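## Task

Reorient the three dice until their upward faces total 15, with each die lying entirely on the mat and resting flat on a face. Then open the hands and move them away. The robot must not tip over or finish leaning, and the dice must stay correct with no support from the robot.

## Robot and tools

ROBOT. A wheeled cart with a pan/tilt head and two arms, left_arm and right_arm. Each arm has shoulder pan, shoulder lift, elbow flex, wrist flex, wrist roll and a gripper with one fixed and one swinging jaw. The cart is 0.53 m wide and spans x = -0.35 to 0.07 m. The arms pan about vertical axes at x = -0.060, y = +0.155 (left) and -0.155 m (right). Each shoulder is 0.03 m out from its axis and 0.89 m high. Links: upper arm 0.116, forearm 0.135, hand 0.162 m. The fixed-jaw tip reaches roughly 0.44 m from its pan axis and cannot go below about 0.55 m above the floor. Loose objects may occasionally get a short push from outside.

FRAMES. Base frame: origin on the floor between the drive wheels, x forward, y left, z up. The results give left_hand and right_hand in this frame, each being the fixed-jaw tip; a held object sits on the swinging-jaw side of it. Hand axes: z along the fingers, y from swinging jaw toward fixed jaw. base_odometry is wheel-based (slip counts as motion) relative to the base frame at scene start; heading is positive to the left, -3.142 to 3.142.

execute_actions. Arguments: actions, a list holding one action or nothing (empty just reports state and images); cameras, optional list from head_camera, left_wrist_camera, right_wrist_camera, all (missing, null or all gives every camera; [] gives none). An action may contain base, joints, or both; they start together. base holds exactly one relative command: translate_m, metres, positive forward, -1.4 to 1.4; or rotate_rad, radians, positive counter-clockwise from above, -3.2 to 3.2. No sideways driving. joints is a single dictionary shared by head and both arms, mapping joint names to absolute target angles in radians; list only the joints to change, but unlisted joints may keep pushing toward earlier targets. An action lasts at most 15 s. Any unknown key or out-of-range number makes the whole call rejected with no motion.

JOINT RANGES (tolerance for done in brackets): head_pan_rad -3.2..3.2 (0.02), 0 forward, positive left; head_tilt_rad -0.76..1.45 (0.02), 0 level, positive down. For each arm prefix left_arm_ or right_arm_: shoulder_pan_rad -1.919..1.919 (0.02); shoulder_lift_rad -1.745..1.745 (0.1); elbow_flex_rad -1.69..1.58 (0.07); wrist_flex_rad -1.658..1.658 (0.03); wrist_roll_rad -2.743..2.841 (0.02); gripper_rad 0..1.919 (0.03).

ARM GEOMETRY. Pan 0 points each arm sideways away from the cart; positive pan turns clockwise seen from above for both; straight ahead is +1.571 for left_arm, -1.571 for right_arm. With lift, elbow and wrist flex all 0, the upper arm is up but leaned 0.24 rad outward and forearm and fingers are horizontal; positive values bend downward. The sum of those three is the finger angle below horizontal; 1.571 means pointing straight down, possible only with the forearm no more than 0.08 rad above horizontal. Wrist roll -1.522: jaws close across the arm's plane, fixed jaw on the left looking outward; 1.619: fixed jaw on the right; 0.049: jaws close within the plane, fixed jaw beneath (level fingers) or nearer the pan axis (fingers down). Gripper angle to tip gap: 0 is 0.003 m, 0.3 is 0.026, 0.6 is 0.049, 1 is 0.076, 1.919 is 0.106. The hand body juts about 0.08 m above level fingers with the fixed jaw left and below them with it right, so keep it left when working over a table.

GRIPPING. Commanding below the angle where the jaws meet the object squeezes it; strongest at 0.2 rad below contact, and going lower adds nothing and risks a trip. A jaw holding something reads off_target; done means empty or barely pressing.

STOW. Left: pan -1.75, lift 0.05, elbow 1.35, wrist_flex -1.55, wrist_roll -1.52; right identical but pan 1.75. Stow in two steps, wrists first then the rest, clear of loose items; one combined move can jam a hand on the cart. When leaving the stow, do not move the wrists first. Turning in place stowed needs 0.44 m free radius around the origin. Near a desk, turning or backing up can hook the cart's rear and topple the robot.

RESULTS. base_status and joint_status describe the last accepted action: done (for the base: wheels rotated as commanded, slip included); off_target (stopped short, maybe still pushing; on a free arm this signals load, obstruction or a trip); time_out (target dropped, holds position). contact_stop never appears. joint command not followed, usually with a cause line, means a self- or arm-to-arm clearance check held back that arm's targets (gripper still obeys); those joints read not_followed and may be retried on later actions until acceptable targets are sent. Empty calls never show this line. on_its_own lists uncommanded motion. To stop a blocked joint straining, command its current reading. If a result reports a stop, later motion, wait and finished_scene calls in the same reply are skipped.

SAG AND ERRORS. Loaded joints settle off target in the direction of gravity, more at long reach; offset the next target by the observed sag. Hand positions may be off by a few centimetres, per arm.

OVERLOAD. A motor held more than about 0.30 rad from its target for roughly 2 s (reply time included) trips to 20 % torque without any status; a weak shoulder_lift may not lift and a loaded arm may drop. Reset: let the reading settle, then command 0.2 rad from it on the side away from the original target; past a range end use 0.04 rad beyond that end, for a jaw the end itself. Payload: 0.4 kg at full reach, 0.7 kg within 0.28 m of the pan axis, about 1 kg with both hands close in.

HEAT. Carrying load warms motors: MOTOR HOT appears from 55 °C; at 70 °C an OVER-TEMPERATURE FAULT halts that arm and limp joints yield until cooled, with affected keys marked limit_stop_at_motor_heat; resend targets afterwards.

OTHER TOOLS. wait: seconds 0 to 10, no new commands, returns state and images. zoom_image: camera name and region [x0, y0, x1, y1] in pixels of that camera's newest full image, at most 504 by 504. finished_scene: scene, the current scene's number; permanent, reports success. A reply with no tool call ends the session.

CAMERAS. head_camera, left_wrist_camera, right_wrist_camera, all 644x476, vertical fields of view 41.558, 91.096 and 49.846 degrees; K and T_world_to_cam map the base frame into each camera and carry small errors, larger for wrist cameras.

AVOID. Pulling or pushing hard, especially pulling on things in front, can tip the robot. Never let arms or hands collide or press on each other. Avoid dropping, slamming or knocking dice off the mat.

Each tool is called after "Call:" as name(argument=value, ...), one argument or row to a line, values as JSON.

## Session

Call:
execute_actions(
  actions=[],
)

Scene clock: 0.00 s.
base_odometry: x=+0.000 y=+0.000 heading=+0.000 (m, m, rad; odometry frame)
base_status: not commanded
joint_positions: head_pan_rad=-0.028 head_tilt_rad=-0.013 left_arm_shoulder_pan_rad=-1.763 left_arm_shoulder_lift_rad=+0.108 left_arm_elbow_flex_rad=+1.387 left_arm_wrist_flex_rad=-1.562 left_arm_wrist_roll_rad=-1.489 left_arm_gripper_rad=+1.920 right_arm_shoulder_pan_rad=+1.741 right_arm_shoulder_lift_rad=+0.048 right_arm_elbow_flex_rad=+1.373 right_arm_wrist_flex_rad=-1.572 right_arm_wrist_roll_rad=-1.543 right_arm_gripper_rad=+1.920
joint_status: not commanded
left_hand: x=-0.2999 y=+0.1004 z=+0.8790 quat_wxyz=(-0.058, -0.679, -0.077, +0.728) (m; base frame)
right_hand: x=-0.3055 y=-0.1207 z=+0.8966 quat_wxyz=(-0.056, +0.649, -0.062, -0.756) (m; base frame)
pictures: head_camera, left_wrist_camera, right_wrist_camera
Images, in order (width x height): head_camera 644x476, left_wrist_camera 644x476, right_wrist_camera 644x476.

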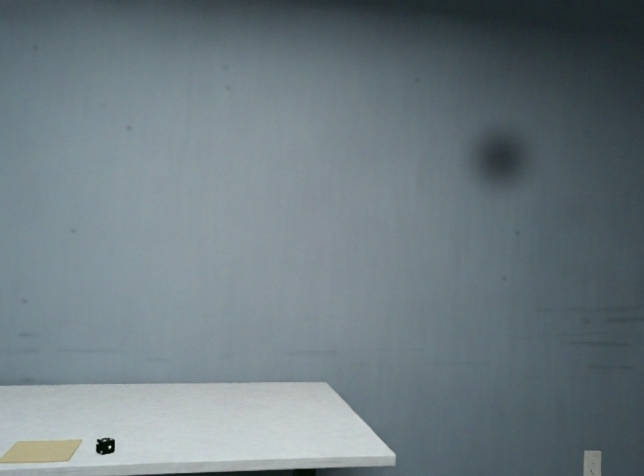

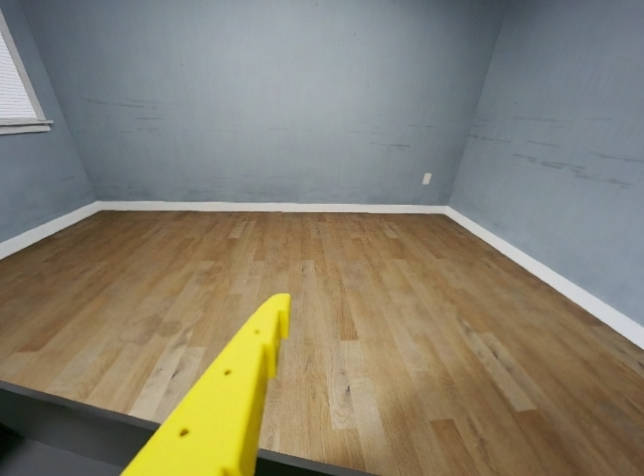

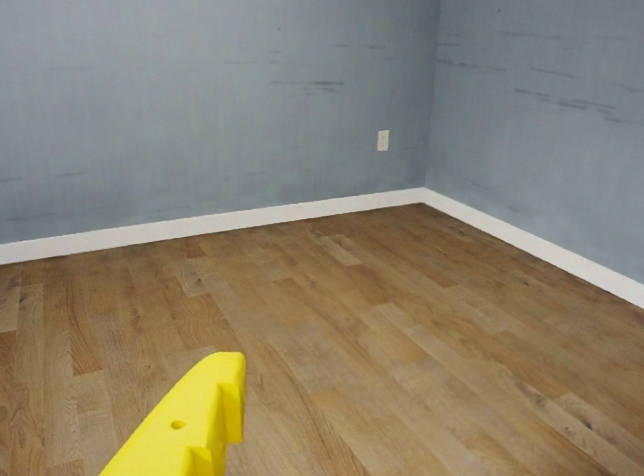

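Call:
execute_actions(
  actions=[
    {"joints":{"head_pan_rad":0.4,"head_tilt_rad":0.4}},
  ],
  cameras=["head_camera"],
)

Scene clock: 3.40 s.
base_odometry: x=+0.000 y=+0.000 heading=+0.000 (m, m, rad; odometry frame)
base_status: not commanded
joint_positions: head_pan_rad=+0.390 head_tilt_rad=+0.393 left_arm_shoulder_pan_rad=-1.763 left_arm_shoulder_lift_rad=+0.108 left_arm_elbow_flex_rad=+1.387 left_arm_wrist_flex_rad=-1.562 left_arm_wrist_roll_rad=-1.489 left_arm_gripper_rad=+1.920 right_arm_shoulder_pan_rad=+1.741 right_arm_shoulder_lift_rad=+0.048 right_arm_elbow_flex_rad=+1.373 right_arm_wrist_flex_rad=-1.572 right_arm_wrist_roll_rad=-1.543 right_arm_gripper_rad=+1.920
joint_status: all done
left_hand: x=-0.2999 y=+0.1004 z=+0.8790 quat_wxyz=(-0.058, -0.679, -0.077, +0.728) (m; base frame)
right_hand: x=-0.3055 y=-0.1207 z=+0.8966 quat_wxyz=(-0.056, +0.649, -0.062, -0.756) (m; base frame)
pictures: head_camera
camera_calibration (this result's frames):
head_camera: T_world_to_cam=[[0.435586, -0.900067, 0.0119884, 0.00315628], [-0.328812, -0.171498, -0.928693, 1.09496], [0.837943, 0.400583, -0.370655, 0.456937], [0, 0, 0, 1]] pos_world=[-0.0242267, 0.0075819, 1.18621]
Images, in order (width x height): head_camera 644x476.

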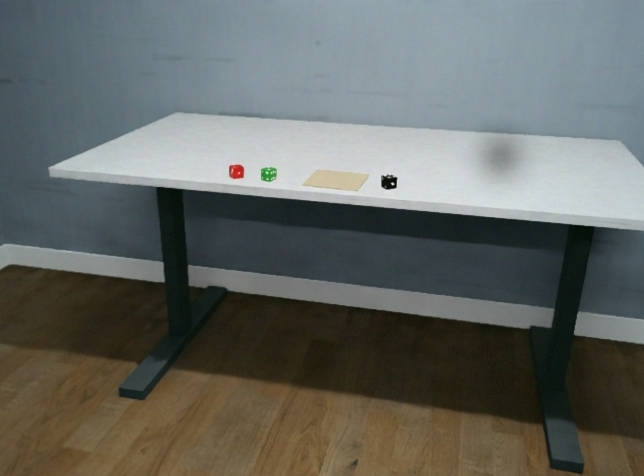

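Call:
execute_actions(
  actions=[
    {"base":{"rotate_rad":0.62}},
  ],
  cameras=[],
)

Call:
execute_actions(
  actions=[
    {"base":{"translate_m":0.9}},
  ],
  cameras=[],
)

Call:
execute_actions(
  actions=[
    {"base":{"rotate_rad":-0.42},"joints":{"head_pan_rad":0,"head_tilt_rad":0.65}},
  ],
  cameras=["head_camera"],
)

Scene clock: 16.40 s.
base_odometry: x=-0.001 y=+0.000 heading=+0.619 (m, m, rad; odometry frame)
base_status: done
joint_positions: head_pan_rad=+0.390 head_tilt_rad=+0.393 left_arm_shoulder_pan_rad=-1.763 left_arm_shoulder_lift_rad=+0.108 left_arm_elbow_flex_rad=+1.387 left_arm_wrist_flex_rad=-1.562 left_arm_wrist_roll_rad=-1.489 left_arm_gripper_rad=+1.920 right_arm_shoulder_pan_rad=+1.741 right_arm_shoulder_lift_rad=+0.048 right_arm_elbow_flex_rad=+1.373 right_arm_wrist_flex_rad=-1.572 right_arm_wrist_roll_rad=-1.543 right_arm_gripper_rad=+1.920
joint_status: not commanded
left_hand: x=-0.2999 y=+0.1004 z=+0.8790 quat_wxyz=(-0.058, -0.679, -0.077, +0.728) (m; base frame)
right_hand: x=-0.3055 y=-0.1207 z=+0.8966 quat_wxyz=(-0.056, +0.649, -0.062, -0.756) (m; base frame)
pictures: none
No camera images: the call's "cameras" was empty. Leave "cameras" out to get every camera's image.

Scene clock: 21.73 s.
base_odometry: x=+0.731 y=+0.524 heading=+0.619 (m, m, rad; odometry frame)
base_status: done
joint_positions: head_pan_rad=+0.390 head_tilt_rad=+0.394 left_arm_shoulder_pan_rad=-1.763 left_arm_shoulder_lift_rad=+0.108 left_arm_elbow_flex_rad=+1.387 left_arm_wrist_flex_rad=-1.562 left_arm_wrist_roll_rad=-1.489 left_arm_gripper_rad=+1.920 right_arm_shoulder_pan_rad=+1.741 right_arm_shoulder_lift_rad=+0.048 right_arm_elbow_flex_rad=+1.373 right_arm_wrist_flex_rad=-1.572 right_arm_wrist_roll_rad=-1.543 right_arm_gripper_rad=+1.920
joint_status: not commanded
left_hand: x=-0.2999 y=+0.1004 z=+0.8790 quat_wxyz=(-0.058, -0.679, -0.077, +0.728) (m; base frame)
right_hand: x=-0.3055 y=-0.1207 z=+0.8966 quat_wxyz=(-0.056, +0.649, -0.062, -0.756) (m; base frame)
pictures: none
No camera images: the call's "cameras" was empty. Leave "cameras" out to get every camera's image.

Scene clock: 23.00 s.
base_odometry: x=+0.730 y=+0.524 heading=+0.200 (m, m, rad; odometry frame)
base_status: done
joint_positions: head_pan_rad=+0.010 head_tilt_rad=+0.644 left_arm_shoulder_pan_rad=-1.763 left_arm_shoulder_lift_rad=+0.108 left_arm_elbow_flex_rad=+1.387 left_arm_wrist_flex_rad=-1.562 left_arm_wrist_roll_rad=-1.489 left_arm_gripper_rad=+1.920 right_arm_shoulder_pan_rad=+1.741 right_arm_shoulder_lift_rad=+0.048 right_arm_elbow_flex_rad=+1.373 right_arm_wrist_flex_rad=-1.572 right_arm_wrist_roll_rad=-1.543 right_arm_gripper_rad=+1.920
joint_status: all done
left_hand: x=-0.2999 y=+0.1004 z=+0.8790 quat_wxyz=(-0.058, -0.679, -0.077, +0.728) (m; base frame)
right_hand: x=-0.3055 y=-0.1207 z=+0.8966 quat_wxyz=(-0.056, +0.649, -0.062, -0.756) (m; base frame)
pictures: head_camera
camera_calibration (this result's frames):
head_camera: T_world_to_cam=[[0.0716873, -0.997421, -0.00345291, 0.003826], [-0.587968, -0.0394619, -0.807921, 0.943769], [0.805702, 0.0599479, -0.58928, 0.707059], [0, 0, 0, 1]] pos_world=[-0.0150479, -0.00132771, 1.17916]
Images, in order (width x height): head_camera 644x476.

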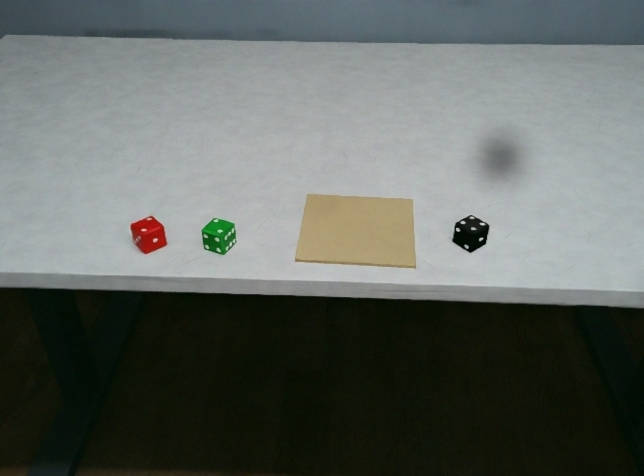

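Call:
zoom_image(
  camera="head_camera",
  region=[110, 190, 500, 290],
)

Region (110, 190, 500, 290) of head_camera's 644x476 image, scaled by 1.292; it fills the top 129 rows of this view, and the rest is white.

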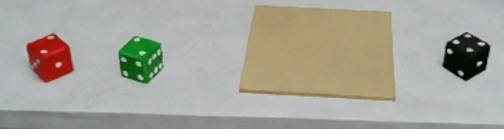

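Call:
zoom_image(
  camera="head_camera",
  region=[120, 200, 250, 270],
)

Call:
zoom_image(
  camera="head_camera",
  region=[440, 205, 510, 260],
)

Region (120, 200, 250, 270) of head_camera's 644x476 image, scaled by 3.877; it fills the top 271 rows of this view, and the rest is white.

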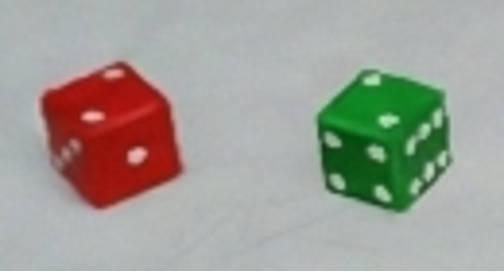

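Region (440, 205, 510, 260) of head_camera's 644x476 image, scaled by 7.200; it fills the top 396 rows of this view, and the rest is white.

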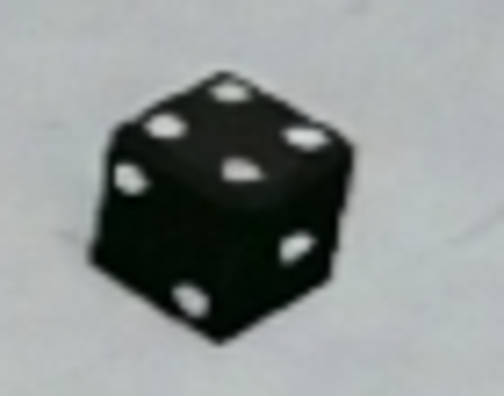

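Call:
execute_actions(
  actions=[
    {"joints":{"left_arm_shoulder_pan_rad":1.5,"left_arm_shoulder_lift_rad":0.2,"left_arm_elbow_flex_rad":-0.2,"right_arm_shoulder_pan_rad":-1.5,"right_arm_shoulder_lift_rad":0.2,"right_arm_elbow_flex_rad":-0.2,"head_tilt_rad":0.9}},
  ],
  cameras=[],
)

Call:
execute_actions(
  actions=[
    {"joints":{"left_arm_wrist_flex_rad":1.57,"right_arm_wrist_flex_rad":1.57,"left_arm_gripper_rad":1.0,"right_arm_gripper_rad":1.0},"base":{"translate_m":0.2}},
  ],
  cameras=[],
)

Call:
execute_actions(
  actions=[
    {"base":{"translate_m":0.2}},
  ],
)

Scene clock: 72.43 s.
base_odometry: x=+0.730 y=+0.524 heading=+0.200 (m, m, rad; odometry frame)
base_status: not commanded
joint_positions: head_pan_rad=+0.010 head_tilt_rad=+0.895 left_arm_shoulder_pan_rad=+1.493 left_arm_shoulder_lift_rad=+0.210 left_arm_elbow_flex_rad=-0.168 left_arm_wrist_flex_rad=-1.562 left_arm_wrist_roll_rad=-1.489 left_arm_gripper_rad=+1.920 right_arm_shoulder_pan_rad=-1.493 right_arm_shoulder_lift_rad=+0.208 right_arm_elbow_flex_rad=-0.167 right_arm_wrist_flex_rad=-1.572 right_arm_wrist_roll_rad=-1.543 right_arm_gripper_rad=+1.920
joint_status: all done
left_hand: x=+0.1637 y=+0.1801 z=+1.1580 quat_wxyz=(+0.999, -0.001, +0.026, +0.022) (m; base frame)
right_hand: x=+0.1623 y=-0.1646 z=+1.1586 quat_wxyz=(+0.999, +0.001, +0.020, -0.028) (m; base frame)
pictures: none
No camera images: the call's "cameras" was empty. Leave "cameras" out to get every camera's image.

Scene clock: 75.23 s.
base_odometry: x=+0.927 y=+0.563 heading=+0.198 (m, m, rad; odometry frame)
base_status: done
joint_positions: head_pan_rad=+0.010 head_tilt_rad=+0.895 left_arm_shoulder_pan_rad=+1.493 left_arm_shoulder_lift_rad=+0.216 left_arm_elbow_flex_rad=-0.170 left_arm_wrist_flex_rad=+1.564 left_arm_wrist_roll_rad=-1.489 left_arm_gripper_rad=+1.007 right_arm_shoulder_pan_rad=-1.495 right_arm_shoulder_lift_rad=+0.214 right_arm_elbow_flex_rad=-0.169 right_arm_wrist_flex_rad=+1.562 right_arm_wrist_roll_rad=-1.543 right_arm_gripper_rad=+1.008
joint_status: all done
left_hand: x=+0.1487 y=+0.1789 z=+0.8364 quat_wxyz=(-0.020, -0.055, +0.998, +0.000) (m; base frame)
right_hand: x=+0.1507 y=-0.1633 z=+0.8368 quat_wxyz=(-0.018, +0.049, +0.999, +0.000) (m; base frame)
pictures: none
No camera images: the call's "cameras" was empty. Leave "cameras" out to get every camera's image.

Scene clock: 77.07 s.
base_odometry: x=+1.123 y=+0.603 heading=+0.201 (m, m, rad; odometry frame)
base_status: done
joint_positions: head_pan_rad=+0.010 head_tilt_rad=+0.895 left_arm_shoulder_pan_rad=+1.493 left_arm_shoulder_lift_rad=+0.216 left_arm_elbow_flex_rad=-0.170 left_arm_wrist_flex_rad=+1.564 left_arm_wrist_roll_rad=-1.489 left_arm_gripper_rad=+1.007 right_arm_shoulder_pan_rad=-1.495 right_arm_shoulder_lift_rad=+0.214 right_arm_elbow_flex_rad=-0.169 right_arm_wrist_flex_rad=+1.564 right_arm_wrist_roll_rad=-1.543 right_arm_gripper_rad=+1.008
joint_status: not commanded
left_hand: x=+0.1487 y=+0.1789 z=+0.8364 quat_wxyz=(-0.020, -0.055, +0.998, +0.000) (m; base frame)
right_hand: x=+0.1505 y=-0.1633 z=+0.8368 quat_wxyz=(-0.019, +0.049, +0.999, +0.001) (m; base frame)
pictures: head_camera, left_wrist_camera, right_wrist_camera
camera_calibration (this result's frames):
head_camera: T_world_to_cam=[[0.068898, -0.997449, -0.0186692, 0.0212088], [-0.77003, -0.0412726, -0.636672, 0.738103], [0.634277, 0.0582412, -0.770909, 0.908057], [0, 0, 0, 1]] pos_world=[-0.00905966, -0.00126816, 1.17035]
left_wrist_camera: T_world_to_cam=[[0.145096, -0.989177, 0.0218188, 0.130604], [-0.81909, -0.107718, 0.563462, -0.307238], [-0.555013, -0.0996274, -0.825854, 0.856662], [0, 0, 0, 1]] pos_world=[0.204853, 0.181442, 0.877744]
right_wrist_camera: T_world_to_cam=[[-0.0672049, -0.996675, 0.0460647, -0.204298], [-0.836433, 0.0814495, 0.541983, -0.291814], [-0.543933, -0.0021062, -0.839126, 0.846321], [0, 0, 0, 1]] pos_world=[0.202529, -0.178068, 0.87774]
Images, in order (width x height): head_camera 644x476, left_wrist_camera 644x476, right_wrist_camera 644x476.

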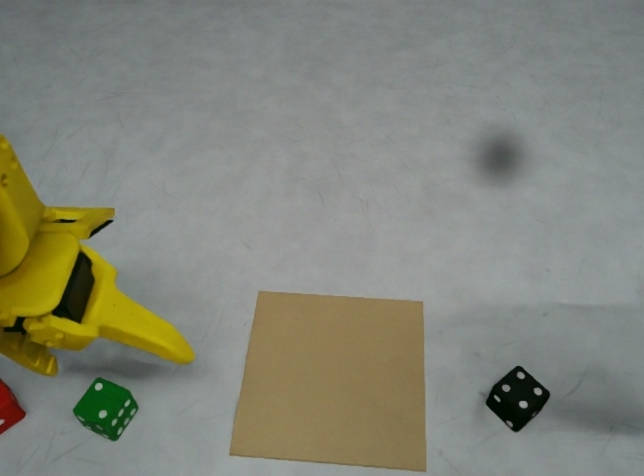

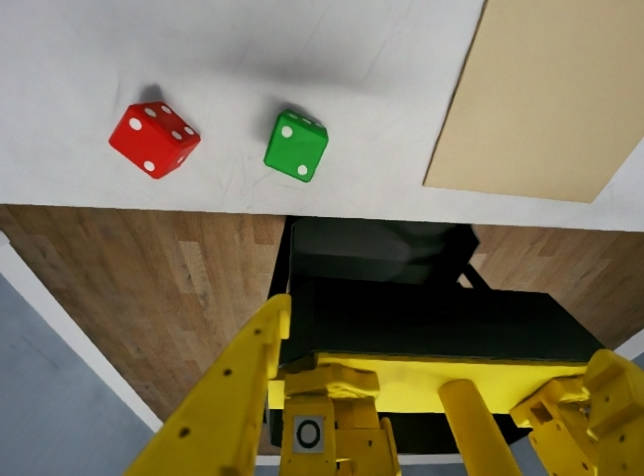

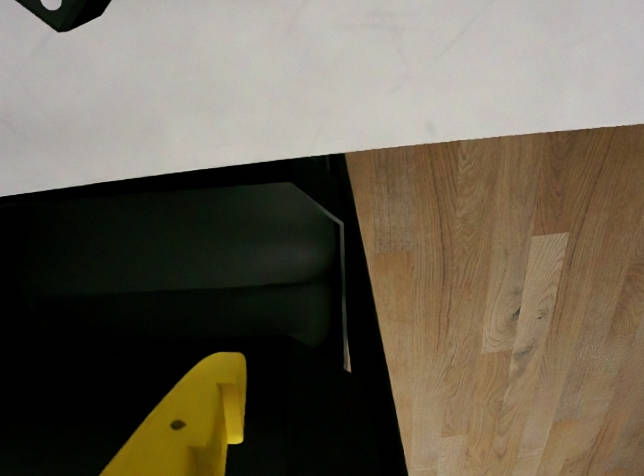

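Call:
execute_actions(
  actions=[
    {"joints":{"left_arm_shoulder_pan_rad":1.39,"left_arm_shoulder_lift_rad":0.6,"left_arm_elbow_flex_rad":-0.45,"left_arm_wrist_flex_rad":1.4,"left_arm_wrist_roll_rad":-2.17,"right_arm_shoulder_pan_rad":-1.0}},
  ],
  cameras=["head_camera","left_wrist_camera"],
)

Scene clock: 101.67 s.
base_odometry: x=+1.123 y=+0.603 heading=+0.201 (m, m, rad; odometry frame)
base_status: not commanded
joint_positions: head_pan_rad=+0.010 head_tilt_rad=+0.895 left_arm_shoulder_pan_rad=+1.397 left_arm_shoulder_lift_rad=+0.617 left_arm_elbow_flex_rad=-0.417 left_arm_wrist_flex_rad=+1.406 left_arm_wrist_roll_rad=-2.164 left_arm_gripper_rad=+1.007 right_arm_shoulder_pan_rad=-1.005 right_arm_shoulder_lift_rad=+0.214 right_arm_elbow_flex_rad=-0.169 right_arm_wrist_flex_rad=+1.564 right_arm_wrist_roll_rad=-1.543 right_arm_gripper_rad=+1.008
joint_status: all done
left_hand: x=+0.1855 y=+0.2045 z=+0.7873 quat_wxyz=(-0.017, +0.232, +0.973, -0.007) (m; base frame)
right_hand: x=+0.1219 y=-0.2613 z=+0.8368 quat_wxyz=(-0.018, +0.289, +0.957, +0.005) (m; base frame)
pictures: head_camera, left_wrist_camera
camera_calibration (this result's frames):
head_camera: T_world_to_cam=[[0.0688984, -0.997449, -0.0186692, 0.0212088], [-0.770029, -0.0412729, -0.636672, 0.738104], [0.634277, 0.0582415, -0.770909, 0.908057], [0, 0, 0, 1]] pos_world=[-0.00905966, -0.00126815, 1.17035]
left_wrist_camera: T_world_to_cam=[[-0.418785, -0.906966, 0.0450665, 0.221166], [-0.745031, 0.371539, 0.553974, -0.350941], [-0.51918, 0.19842, -0.831313, 0.775761], [0, 0, 0, 1]] pos_world=[0.233918, 0.177052, 0.829346]
Images, in order (width x height): head_camera 644x476, left_wrist_camera 644x476.

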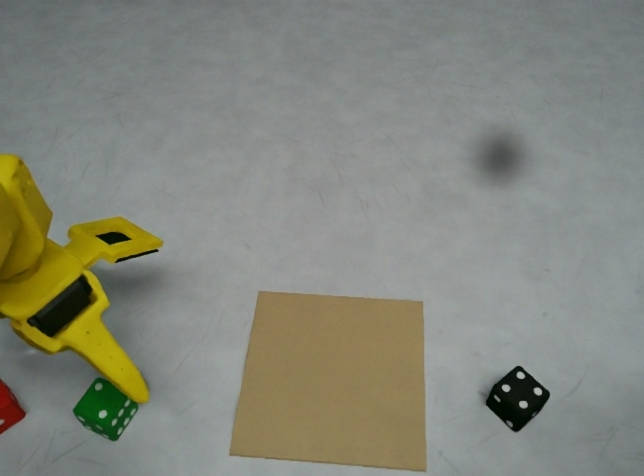

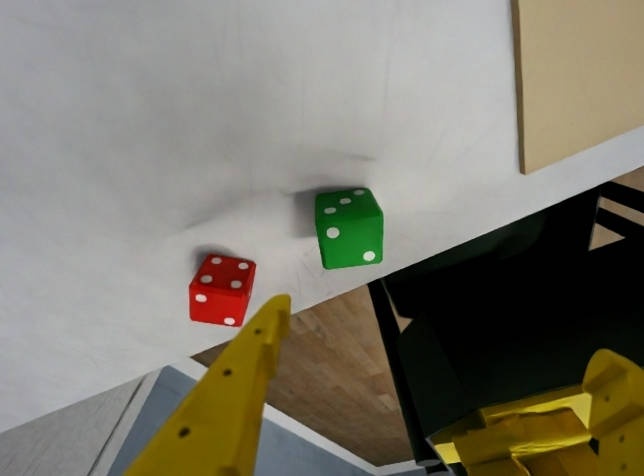

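Call:
execute_actions(
  actions=[
    {"joints":{"left_arm_shoulder_lift_rad":0.71,"left_arm_elbow_flex_rad":-0.37,"left_arm_wrist_flex_rad":1.18}},
  ],
  cameras=["head_camera","left_wrist_camera"],
)

Scene clock: 111.57 s.
base_odometry: x=+1.123 y=+0.603 heading=+0.201 (m, m, rad; odometry frame)
base_status: not commanded
joint_positions: head_pan_rad=+0.010 head_tilt_rad=+0.895 left_arm_shoulder_pan_rad=+1.397 left_arm_shoulder_lift_rad=+0.727 left_arm_elbow_flex_rad=-0.369 left_arm_wrist_flex_rad=+1.186 left_arm_wrist_roll_rad=-2.164 left_arm_gripper_rad=+1.007 right_arm_shoulder_pan_rad=-1.005 right_arm_shoulder_lift_rad=+0.214 right_arm_elbow_flex_rad=-0.169 right_arm_wrist_flex_rad=+1.564 right_arm_wrist_roll_rad=-1.543 right_arm_gripper_rad=+1.008
joint_status: all done
left_hand: x=+0.1981 y=+0.2067 z=+0.7567 quat_wxyz=(+0.012, +0.232, +0.973, +0.005) (m; base frame)
right_hand: x=+0.1219 y=-0.2613 z=+0.8368 quat_wxyz=(-0.018, +0.289, +0.957, +0.005) (m; base frame)
pictures: head_camera, left_wrist_camera
camera_calibration (this result's frames):
head_camera: T_world_to_cam=[[0.0688983, -0.997449, -0.0186692, 0.0212088], [-0.770029, -0.0412729, -0.636672, 0.738104], [0.634277, 0.0582414, -0.770909, 0.908057], [0, 0, 0, 1]] pos_world=[-0.00905966, -0.00126815, 1.17035]
left_wrist_camera: T_world_to_cam=[[-0.420466, -0.907262, 0.00918698, 0.257387], [-0.77802, 0.365742, 0.510801, -0.285003], [-0.46679, 0.207627, -0.85965, 0.765588], [0, 0, 0, 1]] pos_world=[0.243853, 0.178798, 0.801352]
Images, in order (width x height): head_camera 644x476, left_wrist_camera 644x476.

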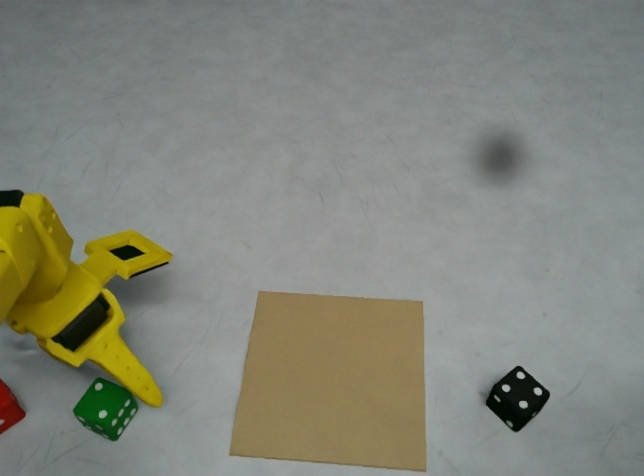

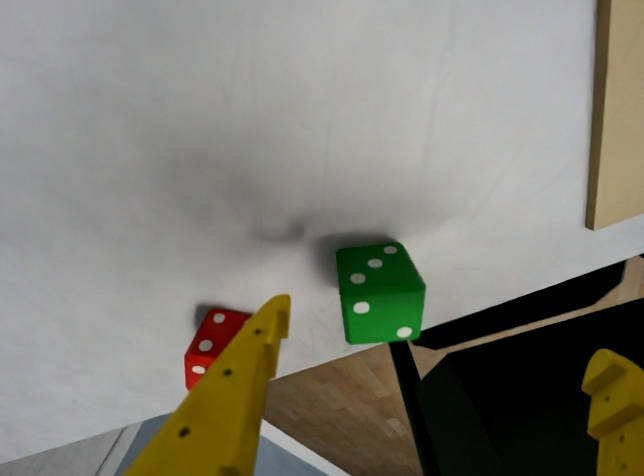

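Call:
execute_actions(
  actions=[
    {"joints":{"left_arm_shoulder_pan_rad":1.42,"left_arm_shoulder_lift_rad":0.725,"left_arm_elbow_flex_rad":-0.25,"left_arm_wrist_flex_rad":1.07,"left_arm_gripper_rad":0.8}},
  ],
  cameras=["head_camera","left_wrist_camera"],
)

Scene clock: 121.37 s.
base_odometry: x=+1.123 y=+0.603 heading=+0.201 (m, m, rad; odometry frame)
base_status: not commanded
joint_positions: head_pan_rad=+0.010 head_tilt_rad=+0.895 left_arm_shoulder_pan_rad=+1.412 left_arm_shoulder_lift_rad=+0.741 left_arm_elbow_flex_rad=-0.248 left_arm_wrist_flex_rad=+1.077 left_arm_wrist_roll_rad=-2.164 left_arm_gripper_rad=+0.807 right_arm_shoulder_pan_rad=-1.005 right_arm_shoulder_lift_rad=+0.214 right_arm_elbow_flex_rad=-0.169 right_arm_wrist_flex_rad=+1.564 right_arm_wrist_roll_rad=-1.543 right_arm_gripper_rad=+1.008
joint_status: all done
left_hand: x=+0.1888 y=+0.2012 z=+0.7383 quat_wxyz=(+0.000, +0.239, +0.971, +0.000) (m; base frame)
right_hand: x=+0.1219 y=-0.2613 z=+0.8368 quat_wxyz=(-0.018, +0.289, +0.957, +0.005) (m; base frame)
pictures: head_camera, left_wrist_camera
camera_calibration (this result's frames):
head_camera: T_world_to_cam=[[0.0688982, -0.997449, -0.0186692, 0.0212088], [-0.770029, -0.0412728, -0.636672, 0.738104], [0.634277, 0.0582413, -0.770909, 0.908057], [0, 0, 0, 1]] pos_world=[-0.00905966, -0.00126816, 1.17035]
left_wrist_camera: T_world_to_cam=[[-0.433905, -0.900637, 0.0240764, 0.238813], [-0.758931, 0.379775, 0.528957, -0.300633], [-0.485542, 0.211245, -0.848307, 0.741065], [0, 0, 0, 1]] pos_world=[0.23528, 0.172711, 0.781923]
Images, in order (width x height): head_camera 644x476, left_wrist_camera 644x476.

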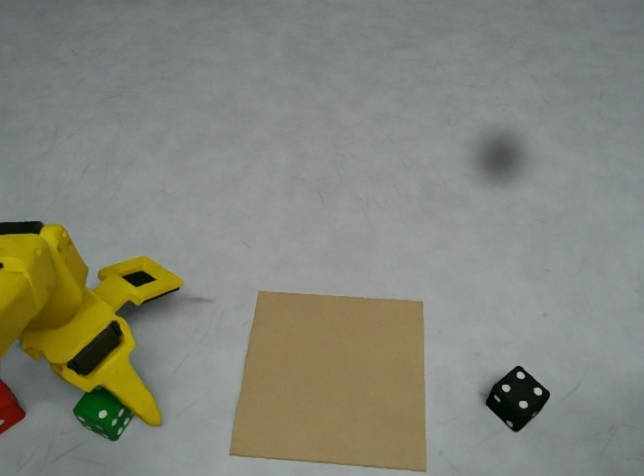

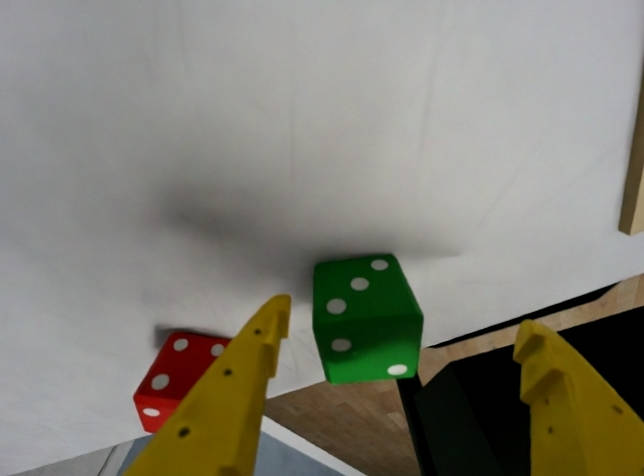

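Looks good; close.

Call:
execute_actions(
  actions=[
    {"joints":{"left_arm_gripper_rad":0.25}},
  ],
  cameras=["left_wrist_camera"],
)

Scene clock: 124.87 s.
base_odometry: x=+1.123 y=+0.603 heading=+0.201 (m, m, rad; odometry frame)
base_status: not commanded
joint_positions: head_pan_rad=+0.010 head_tilt_rad=+0.895 left_arm_shoulder_pan_rad=+1.414 left_arm_shoulder_lift_rad=+0.741 left_arm_elbow_flex_rad=-0.248 left_arm_wrist_flex_rad=+1.077 left_arm_wrist_roll_rad=-2.164 left_arm_gripper_rad=+0.369 right_arm_shoulder_pan_rad=-1.005 right_arm_shoulder_lift_rad=+0.214 right_arm_elbow_flex_rad=-0.169 right_arm_wrist_flex_rad=+1.564 right_arm_wrist_roll_rad=-1.543 right_arm_gripper_rad=+1.008
joint_status: left_arm_gripper_rad off_target (ended at +0.369, target +0.250)
left_hand: x=+0.1889 y=+0.2008 z=+0.7383 quat_wxyz=(+0.000, +0.240, +0.971, +0.000) (m; base frame)
right_hand: x=+0.1219 y=-0.2613 z=+0.8368 quat_wxyz=(-0.018, +0.289, +0.957, +0.005) (m; base frame)
pictures: left_wrist_camera
camera_calibration (this result's frames):
left_wrist_camera: T_world_to_cam=[[-0.435286, -0.89997, 0.0240764, 0.238626], [-0.758347, 0.380938, 0.528957, -0.300779], [-0.485217, 0.211989, -0.848307, 0.740969], [0, 0, 0, 1]] pos_world=[0.235307, 0.172258, 0.781923]
Images, in order (width x height): left_wrist_camera 644x476.

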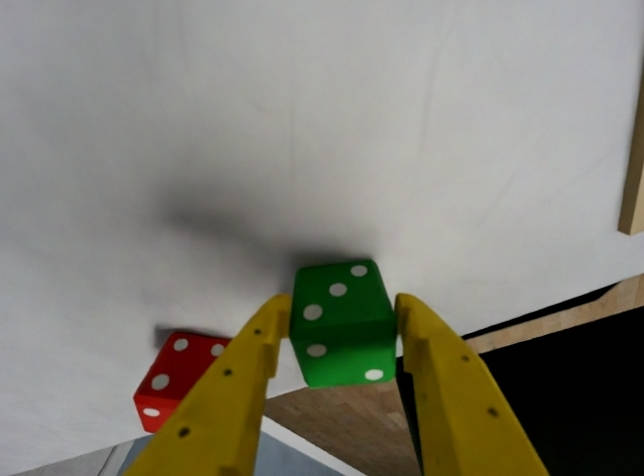

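Call:
execute_actions(
  actions=[
    {"joints":{"left_arm_shoulder_lift_rad":0.45,"left_arm_elbow_flex_rad":-0.35,"left_arm_wrist_flex_rad":1.3,"left_arm_gripper_rad":0.2}},
  ],
  cameras=[],
)

Call:
execute_actions(
  actions=[
    {"joints":{"left_arm_wrist_roll_rad":-1.55,"left_arm_wrist_flex_rad":-0.3,"left_arm_shoulder_pan_rad":1.84,"left_arm_elbow_flex_rad":0.2}},
  ],
  cameras=[],
)

Call:
execute_actions(
  actions=[
    {"joints":{"left_arm_shoulder_lift_rad":1.0,"left_arm_elbow_flex_rad":0.16,"left_arm_wrist_flex_rad":-1.1}},
  ],
)

Scene clock: 146.47 s.
base_odometry: x=+1.123 y=+0.603 heading=+0.201 (m, m, rad; odometry frame)
base_status: not commanded
joint_positions: head_pan_rad=+0.010 head_tilt_rad=+0.895 left_arm_shoulder_pan_rad=+1.414 left_arm_shoulder_lift_rad=+0.509 left_arm_elbow_flex_rad=-0.317 left_arm_wrist_flex_rad=+1.294 left_arm_wrist_roll_rad=-2.164 left_arm_gripper_rad=+0.367 right_arm_shoulder_pan_rad=-1.005 right_arm_shoulder_lift_rad=+0.214 right_arm_elbow_flex_rad=-0.169 right_arm_wrist_flex_rad=+1.564 right_arm_wrist_roll_rad=-1.543 right_arm_gripper_rad=+1.008
joint_status: left_arm_gripper_rad off_target (ended at +0.367, target +0.200); the others done
left_hand: x=+0.1969 y=+0.2021 z=+0.7983 quat_wxyz=(+0.039, +0.240, +0.970, +0.016) (m; base frame)
right_hand: x=+0.1219 y=-0.2613 z=+0.8368 quat_wxyz=(-0.018, +0.289, +0.957, +0.005) (m; base frame)
pictures: none
No camera images: the call's "cameras" was empty. Leave "cameras" out to get every camera's image.

Scene clock: 148.30 s.
base_odometry: x=+1.123 y=+0.603 heading=+0.201 (m, m, rad; odometry frame)
base_status: not commanded
joint_positions: head_pan_rad=+0.010 head_tilt_rad=+0.895 left_arm_shoulder_pan_rad=+1.832 left_arm_shoulder_lift_rad=+0.500 left_arm_elbow_flex_rad=+0.203 left_arm_wrist_flex_rad=-0.284 left_arm_wrist_roll_rad=-1.556 left_arm_gripper_rad=+0.364 right_arm_shoulder_pan_rad=-1.005 right_arm_shoulder_lift_rad=+0.214 right_arm_elbow_flex_rad=-0.169 right_arm_wrist_flex_rad=+1.564 right_arm_wrist_roll_rad=-1.543 right_arm_gripper_rad=+1.008
joint_status: all done
left_hand: x=+0.2915 y=+0.0688 z=+0.8307 quat_wxyz=(+0.541, +0.124, +0.830, -0.062) (m; base frame)
right_hand: x=+0.1219 y=-0.2613 z=+0.8368 quat_wxyz=(-0.018, +0.289, +0.957, +0.005) (m; base frame)
pictures: none
No camera images: the call's "cameras" was empty. Leave "cameras" out to get every camera's image.

Scene clock: 149.63 s.
base_odometry: x=+1.123 y=+0.603 heading=+0.201 (m, m, rad; odometry frame)
base_status: not commanded
joint_positions: head_pan_rad=+0.010 head_tilt_rad=+0.895 left_arm_shoulder_pan_rad=+1.832 left_arm_shoulder_lift_rad=+1.019 left_arm_elbow_flex_rad=+0.189 left_arm_wrist_flex_rad=-1.083 left_arm_wrist_roll_rad=-1.556 left_arm_gripper_rad=+0.364 right_arm_shoulder_pan_rad=-1.005 right_arm_shoulder_lift_rad=+0.214 right_arm_elbow_flex_rad=-0.169 right_arm_wrist_flex_rad=+1.564 right_arm_wrist_roll_rad=-1.543 right_arm_gripper_rad=+1.008
joint_status: all done
left_hand: x=+0.2829 y=+0.0712 z=+0.7850 quat_wxyz=(+0.657, +0.111, +0.742, -0.075) (m; base frame)
right_hand: x=+0.1219 y=-0.2613 z=+0.8368 quat_wxyz=(-0.018, +0.289, +0.957, +0.005) (m; base frame)
pictures: head_camera, left_wrist_camera, right_wrist_camera
camera_calibration (this result's frames):
head_camera: T_world_to_cam=[[0.0688983, -0.997449, -0.0186692, 0.0212088], [-0.770029, -0.0412728, -0.636672, 0.738104], [0.634277, 0.0582414, -0.770909, 0.908057], [0, 0, 0, 1]] pos_world=[-0.00905966, -0.00126815, 1.17035]
left_wrist_camera: T_world_to_cam=[[-0.2822, -0.959351, 0.00295787, 0.139241], [-0.606229, 0.175935, -0.775585, 0.790778], [0.743538, -0.220663, -0.631236, 0.366379], [0, 0, 0, 1]] pos_world=[0.24627, 0.0753017, 0.844176]
right_wrist_camera: T_world_to_cam=[[-0.527798, -0.84812, 0.0460647, -0.208908], [-0.699988, 0.465051, 0.541983, -0.224169], [-0.481088, 0.253813, -0.839126, 0.889759], [0, 0, 0, 1]] pos_world=[0.160876, -0.298761, 0.87774]
Images, in order (width x height): head_camera 644x476, left_wrist_camera 644x476, right_wrist_camera 644x476.

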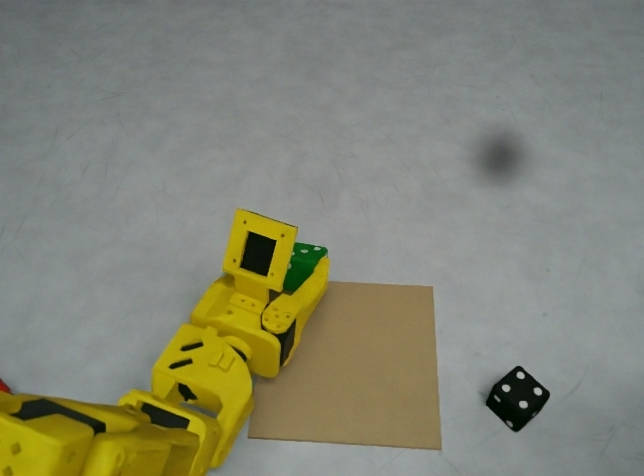

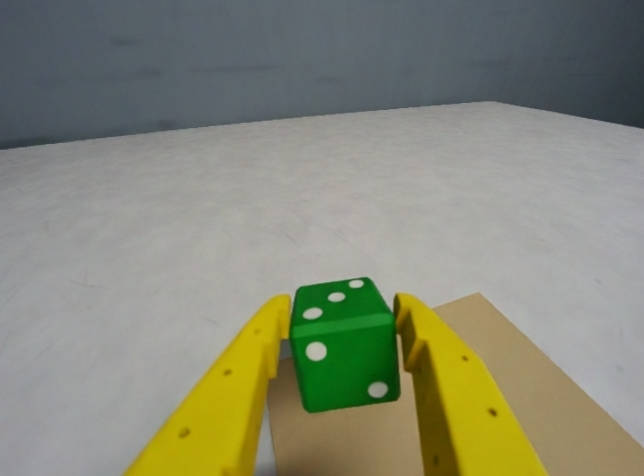

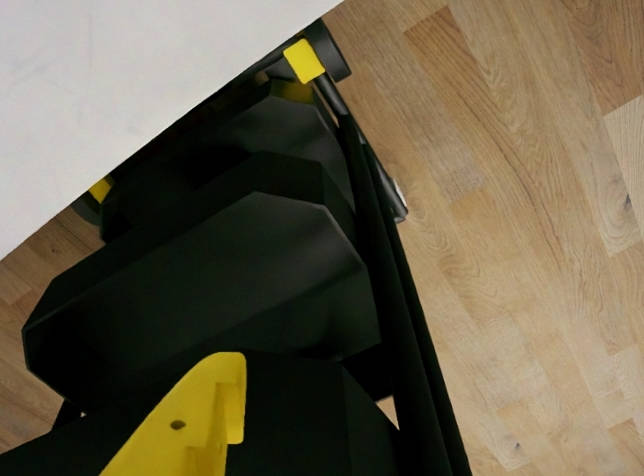

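Call:
execute_actions(
  actions=[
    {"joints":{"left_arm_shoulder_pan_rad":1.9,"left_arm_shoulder_lift_rad":1.1,"left_arm_elbow_flex_rad":0.15,"left_arm_wrist_flex_rad":-1.04}},
  ],
  cameras=["head_camera","left_wrist_camera"],
)

Scene clock: 161.03 s.
base_odometry: x=+1.123 y=+0.603 heading=+0.201 (m, m, rad; odometry frame)
base_status: not commanded
joint_positions: head_pan_rad=+0.010 head_tilt_rad=+0.895 left_arm_shoulder_pan_rad=+1.886 left_arm_shoulder_lift_rad=+1.103 left_arm_elbow_flex_rad=+0.166 left_arm_wrist_flex_rad=-1.046 left_arm_wrist_roll_rad=-1.556 left_arm_gripper_rad=+0.364 right_arm_shoulder_pan_rad=-1.005 right_arm_shoulder_lift_rad=+0.214 right_arm_elbow_flex_rad=-0.169 right_arm_wrist_flex_rad=+1.564 right_arm_wrist_roll_rad=-1.543 right_arm_gripper_rad=+1.008
joint_status: all done
left_hand: x=+0.2704 y=+0.0553 z=+0.7570 quat_wxyz=(+0.618, +0.136, +0.770, -0.087) (m; base frame)
right_hand: x=+0.1219 y=-0.2613 z=+0.8368 quat_wxyz=(-0.018, +0.289, +0.957, +0.005) (m; base frame)
pictures: head_camera, left_wrist_camera
camera_calibration (this result's frames):
head_camera: T_world_to_cam=[[0.0688911, -0.997449, -0.0186696, 0.021209], [-0.770035, -0.0412675, -0.636666, 0.738097], [0.634272, 0.0582369, -0.770914, 0.908062], [0, 0, 0, 1]] pos_world=[-0.00905952, -0.00126842, 1.17035]
left_wrist_camera: T_world_to_cam=[[-0.332888, -0.942951, 0.00533426, 0.131609], [-0.665297, 0.230852, -0.709991, 0.727602], [0.668256, -0.239896, -0.70419, 0.431164], [0, 0, 0, 1]] pos_world=[0.239754, 0.0595674, 0.819511]
Images, in order (width x height): head_camera 644x476, left_wrist_camera 644x476.

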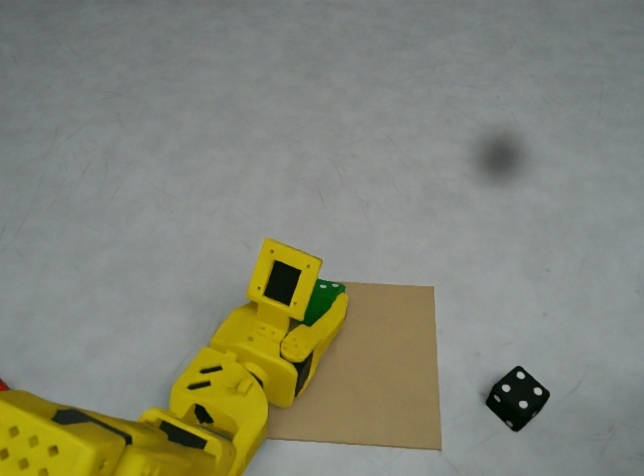

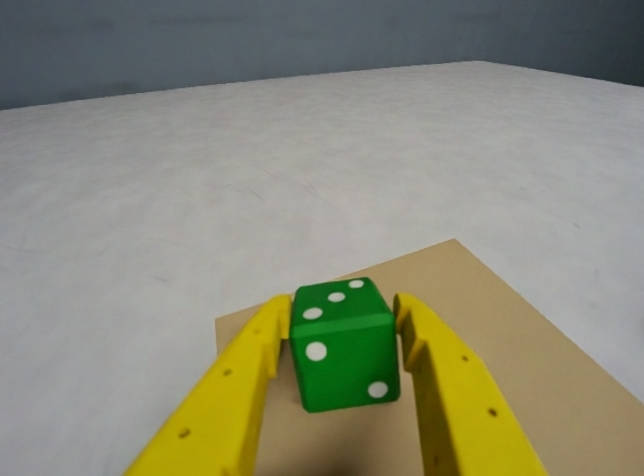

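Lower slightly more and release.

Call:
execute_actions(
  actions=[
    {"joints":{"left_arm_shoulder_lift_rad":1.15,"left_arm_wrist_flex_rad":-1.03}},
  ],
  cameras=[],
)

Call:
execute_actions(
  actions=[
    {"joints":{"left_arm_gripper_rad":0.75}},
  ],
  cameras=["head_camera","left_wrist_camera"],
)

Scene clock: 165.43 s.
base_odometry: x=+1.123 y=+0.603 heading=+0.201 (m, m, rad; odometry frame)
base_status: not commanded
joint_positions: head_pan_rad=+0.010 head_tilt_rad=+0.895 left_arm_shoulder_pan_rad=+1.886 left_arm_shoulder_lift_rad=+1.120 left_arm_elbow_flex_rad=+0.149 left_arm_wrist_flex_rad=-1.046 left_arm_wrist_roll_rad=-1.556 left_arm_gripper_rad=+0.364 right_arm_shoulder_pan_rad=-1.005 right_arm_shoulder_lift_rad=+0.214 right_arm_elbow_flex_rad=-0.169 right_arm_wrist_flex_rad=+1.564 right_arm_wrist_roll_rad=-1.543 right_arm_gripper_rad=+1.008
joint_status: all done
left_hand: x=+0.2708 y=+0.0552 z=+0.7551 quat_wxyz=(+0.618, +0.136, +0.770, -0.087) (m; base frame)
right_hand: x=+0.1219 y=-0.2613 z=+0.8368 quat_wxyz=(-0.018, +0.289, +0.957, +0.005) (m; base frame)
pictures: none
No camera images: the call's "cameras" was empty. Leave "cameras" out to get every camera's image.

Scene clock: 166.23 s.
base_odometry: x=+1.123 y=+0.603 heading=+0.201 (m, m, rad; odometry frame)
base_status: not commanded
joint_positions: head_pan_rad=+0.010 head_tilt_rad=+0.895 left_arm_shoulder_pan_rad=+1.892 left_arm_shoulder_lift_rad=+1.166 left_arm_elbow_flex_rad=+0.149 left_arm_wrist_flex_rad=-1.031 left_arm_wrist_roll_rad=-1.556 left_arm_gripper_rad=+0.742 right_arm_shoulder_pan_rad=-1.005 right_arm_shoulder_lift_rad=+0.214 right_arm_elbow_flex_rad=-0.169 right_arm_wrist_flex_rad=+1.564 right_arm_wrist_roll_rad=-1.543 right_arm_gripper_rad=+1.008
joint_status: all done
left_hand: x=+0.2632 y=+0.0555 z=+0.7384 quat_wxyz=(+0.594, +0.142, +0.788, -0.086) (m; base frame)
right_hand: x=+0.1219 y=-0.2613 z=+0.8368 quat_wxyz=(-0.018, +0.289, +0.957, +0.005) (m; base frame)
pictures: head_camera, left_wrist_camera
camera_calibration (this result's frames):
head_camera: T_world_to_cam=[[0.0688861, -0.99745, -0.0186696, 0.0212088], [-0.770035, -0.0412636, -0.636666, 0.738097], [0.634272, 0.0582337, -0.770914, 0.908062], [0, 0, 0, 1]] pos_world=[-0.00905952, -0.00126861, 1.17035]
left_wrist_camera: T_world_to_cam=[[-0.338314, -0.941009, 0.00679485, 0.12971], [-0.703917, 0.248269, -0.66548, 0.685852], [0.624536, -0.229924, -0.746385, 0.465035], [0, 0, 0, 1]] pos_world=[0.236234, 0.0587055, 0.802634]
Images, in order (width x height): head_camera 644x476, left_wrist_camera 644x476.

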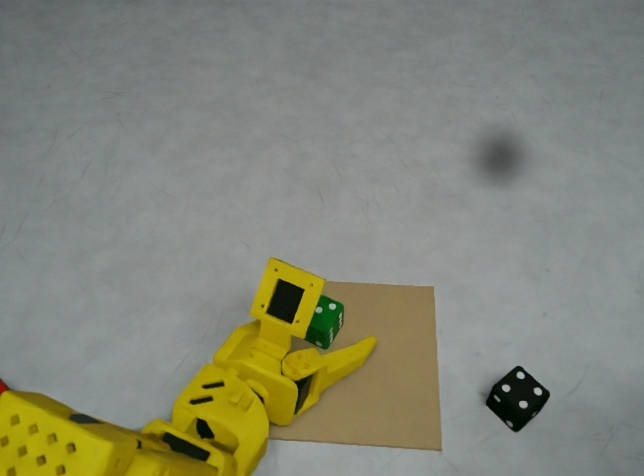

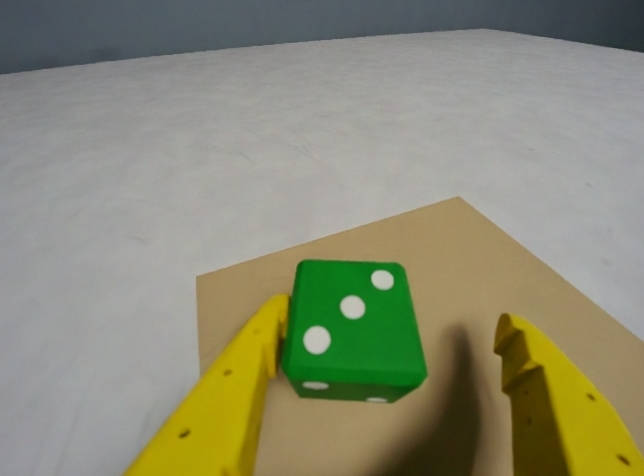

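Call:
execute_actions(
  actions=[
    {"joints":{"left_arm_shoulder_lift_rad":0.6,"left_arm_wrist_flex_rad":-0.6}},
  ],
  cameras=[],
)

Call:
execute_actions(
  actions=[
    {"joints":{"left_arm_shoulder_pan_rad":1.07,"left_arm_elbow_flex_rad":-0.45,"left_arm_wrist_flex_rad":1.4,"left_arm_wrist_roll_rad":-2.5,"left_arm_gripper_rad":0.9},"base":{"translate_m":0.03}},
  ],
)

Scene clock: 174.87 s.
base_odometry: x=+1.123 y=+0.603 heading=+0.201 (m, m, rad; odometry frame)
base_status: not commanded
joint_positions: head_pan_rad=+0.010 head_tilt_rad=+0.895 left_arm_shoulder_pan_rad=+1.892 left_arm_shoulder_lift_rad=+0.661 left_arm_elbow_flex_rad=+0.151 left_arm_wrist_flex_rad=-0.602 left_arm_wrist_roll_rad=-1.556 left_arm_gripper_rad=+0.743 right_arm_shoulder_pan_rad=-1.005 right_arm_shoulder_lift_rad=+0.214 right_arm_elbow_flex_rad=-0.169 right_arm_wrist_flex_rad=+1.564 right_arm_wrist_roll_rad=-1.543 right_arm_gripper_rad=+1.008
joint_status: all done
left_hand: x=+0.2984 y=+0.0438 z=+0.8377 quat_wxyz=(+0.622, +0.138, +0.765, -0.090) (m; base frame)
right_hand: x=+0.1219 y=-0.2613 z=+0.8368 quat_wxyz=(-0.018, +0.289, +0.957, +0.005) (m; base frame)
pictures: none
No camera images: the call's "cameras" was empty. Leave "cameras" out to get every camera's image.

Scene clock: 176.93 s.
base_odometry: x=+1.153 y=+0.609 heading=+0.202 (m, m, rad; odometry frame)
base_status: done
joint_positions: head_pan_rad=+0.010 head_tilt_rad=+0.895 left_arm_shoulder_pan_rad=+1.076 left_arm_shoulder_lift_rad=+0.658 left_arm_elbow_flex_rad=-0.418 left_arm_wrist_flex_rad=+1.394 left_arm_wrist_roll_rad=-2.494 left_arm_gripper_rad=+0.893 right_arm_shoulder_pan_rad=-1.005 right_arm_shoulder_lift_rad=+0.214 right_arm_elbow_flex_rad=-0.169 right_arm_wrist_flex_rad=+1.564 right_arm_wrist_roll_rad=-1.543 right_arm_gripper_rad=+1.008
joint_status: all done
left_hand: x=+0.1578 y=+0.2775 z=+0.7783 quat_wxyz=(-0.024, +0.236, +0.971, -0.021) (m; base frame)
right_hand: x=+0.1219 y=-0.2613 z=+0.8368 quat_wxyz=(-0.018, +0.289, +0.957, +0.005) (m; base frame)
pictures: head_camera, left_wrist_camera, right_wrist_camera
camera_calibration (this result's frames):
head_camera: T_world_to_cam=[[0.0688851, -0.99745, -0.0186725, 0.021212], [-0.770066, -0.0412638, -0.636629, 0.738052], [0.634235, 0.0582332, -0.770944, 0.908096], [0, 0, 0, 1]] pos_world=[-0.00905858, -0.0012686, 1.17035]
left_wrist_camera: T_world_to_cam=[[-0.425544, -0.901766, 0.0757024, 0.251963], [-0.730315, 0.391623, 0.559706, -0.406057], [-0.534371, 0.182893, -0.825226, 0.741363], [0, 0, 0, 1]] pos_world=[0.206835, 0.250643, 0.819991]
right_wrist_camera: T_world_to_cam=[[-0.527798, -0.84812, 0.0460647, -0.208908], [-0.699988, 0.465051, 0.541983, -0.224169], [-0.481088, 0.253813, -0.839126, 0.889759], [0, 0, 0, 1]] pos_world=[0.160876, -0.298761, 0.87774]
Images, in order (width x height): head_camera 644x476, left_wrist_camera 644x476, right_wrist_camera 644x476.

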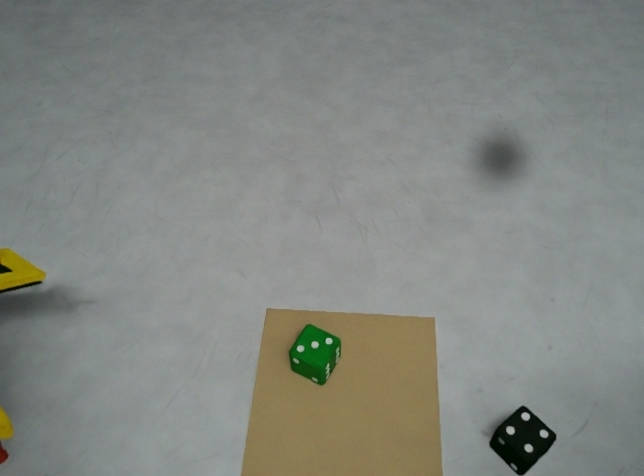

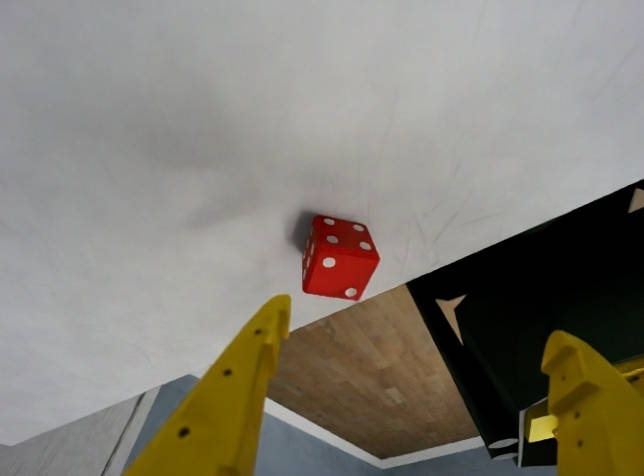

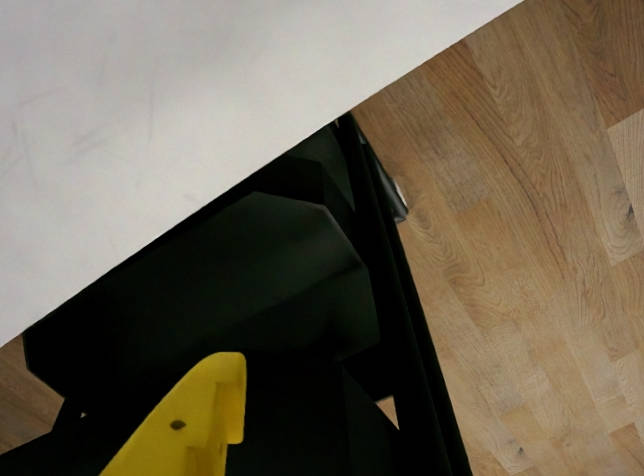

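Call:
execute_actions(
  actions=[
    {"joints":{"left_arm_shoulder_pan_rad":1.05,"left_arm_shoulder_lift_rad":0.68,"left_arm_elbow_flex_rad":-0.33,"left_arm_wrist_flex_rad":1.22,"left_arm_wrist_roll_rad":-2.62}},
  ],
  cameras=["left_wrist_camera"],
)

Scene clock: 186.57 s.
base_odometry: x=+1.153 y=+0.609 heading=+0.202 (m, m, rad; odometry frame)
base_status: not commanded
joint_positions: head_pan_rad=+0.010 head_tilt_rad=+0.895 left_arm_shoulder_pan_rad=+1.056 left_arm_shoulder_lift_rad=+0.698 left_arm_elbow_flex_rad=-0.329 left_arm_wrist_flex_rad=+1.225 left_arm_wrist_roll_rad=-2.612 left_arm_gripper_rad=+0.893 right_arm_shoulder_pan_rad=-1.005 right_arm_shoulder_lift_rad=+0.214 right_arm_elbow_flex_rad=-0.169 right_arm_wrist_flex_rad=+1.564 right_arm_wrist_roll_rad=-1.543 right_arm_gripper_rad=+1.008
joint_status: all done
left_hand: x=+0.1602 y=+0.2837 z=+0.7578 quat_wxyz=(-0.008, +0.284, +0.959, -0.009) (m; base frame)
right_hand: x=+0.1219 y=-0.2613 z=+0.8368 quat_wxyz=(-0.018, +0.289, +0.957, +0.005) (m; base frame)
pictures: left_wrist_camera
camera_calibration (this result's frames):
left_wrist_camera: T_world_to_cam=[[-0.514105, -0.856538, 0.0451596, 0.284578], [-0.709343, 0.454177, 0.539032, -0.400707], [-0.482212, 0.245085, -0.841074, 0.710602], [0, 0, 0, 1]] pos_world=[0.204724, 0.251585, 0.800811]
Images, in order (width x height): left_wrist_camera 644x476.

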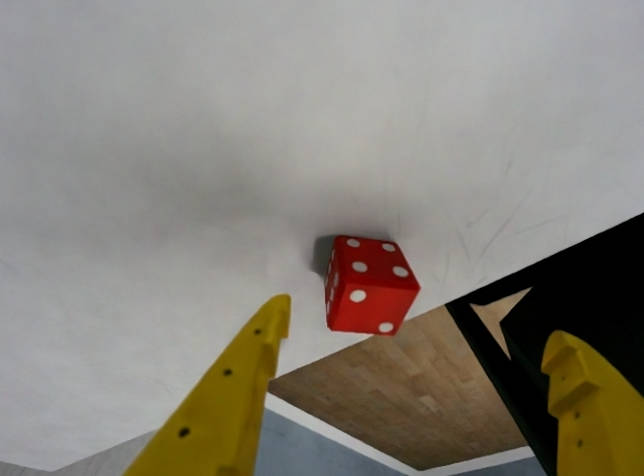

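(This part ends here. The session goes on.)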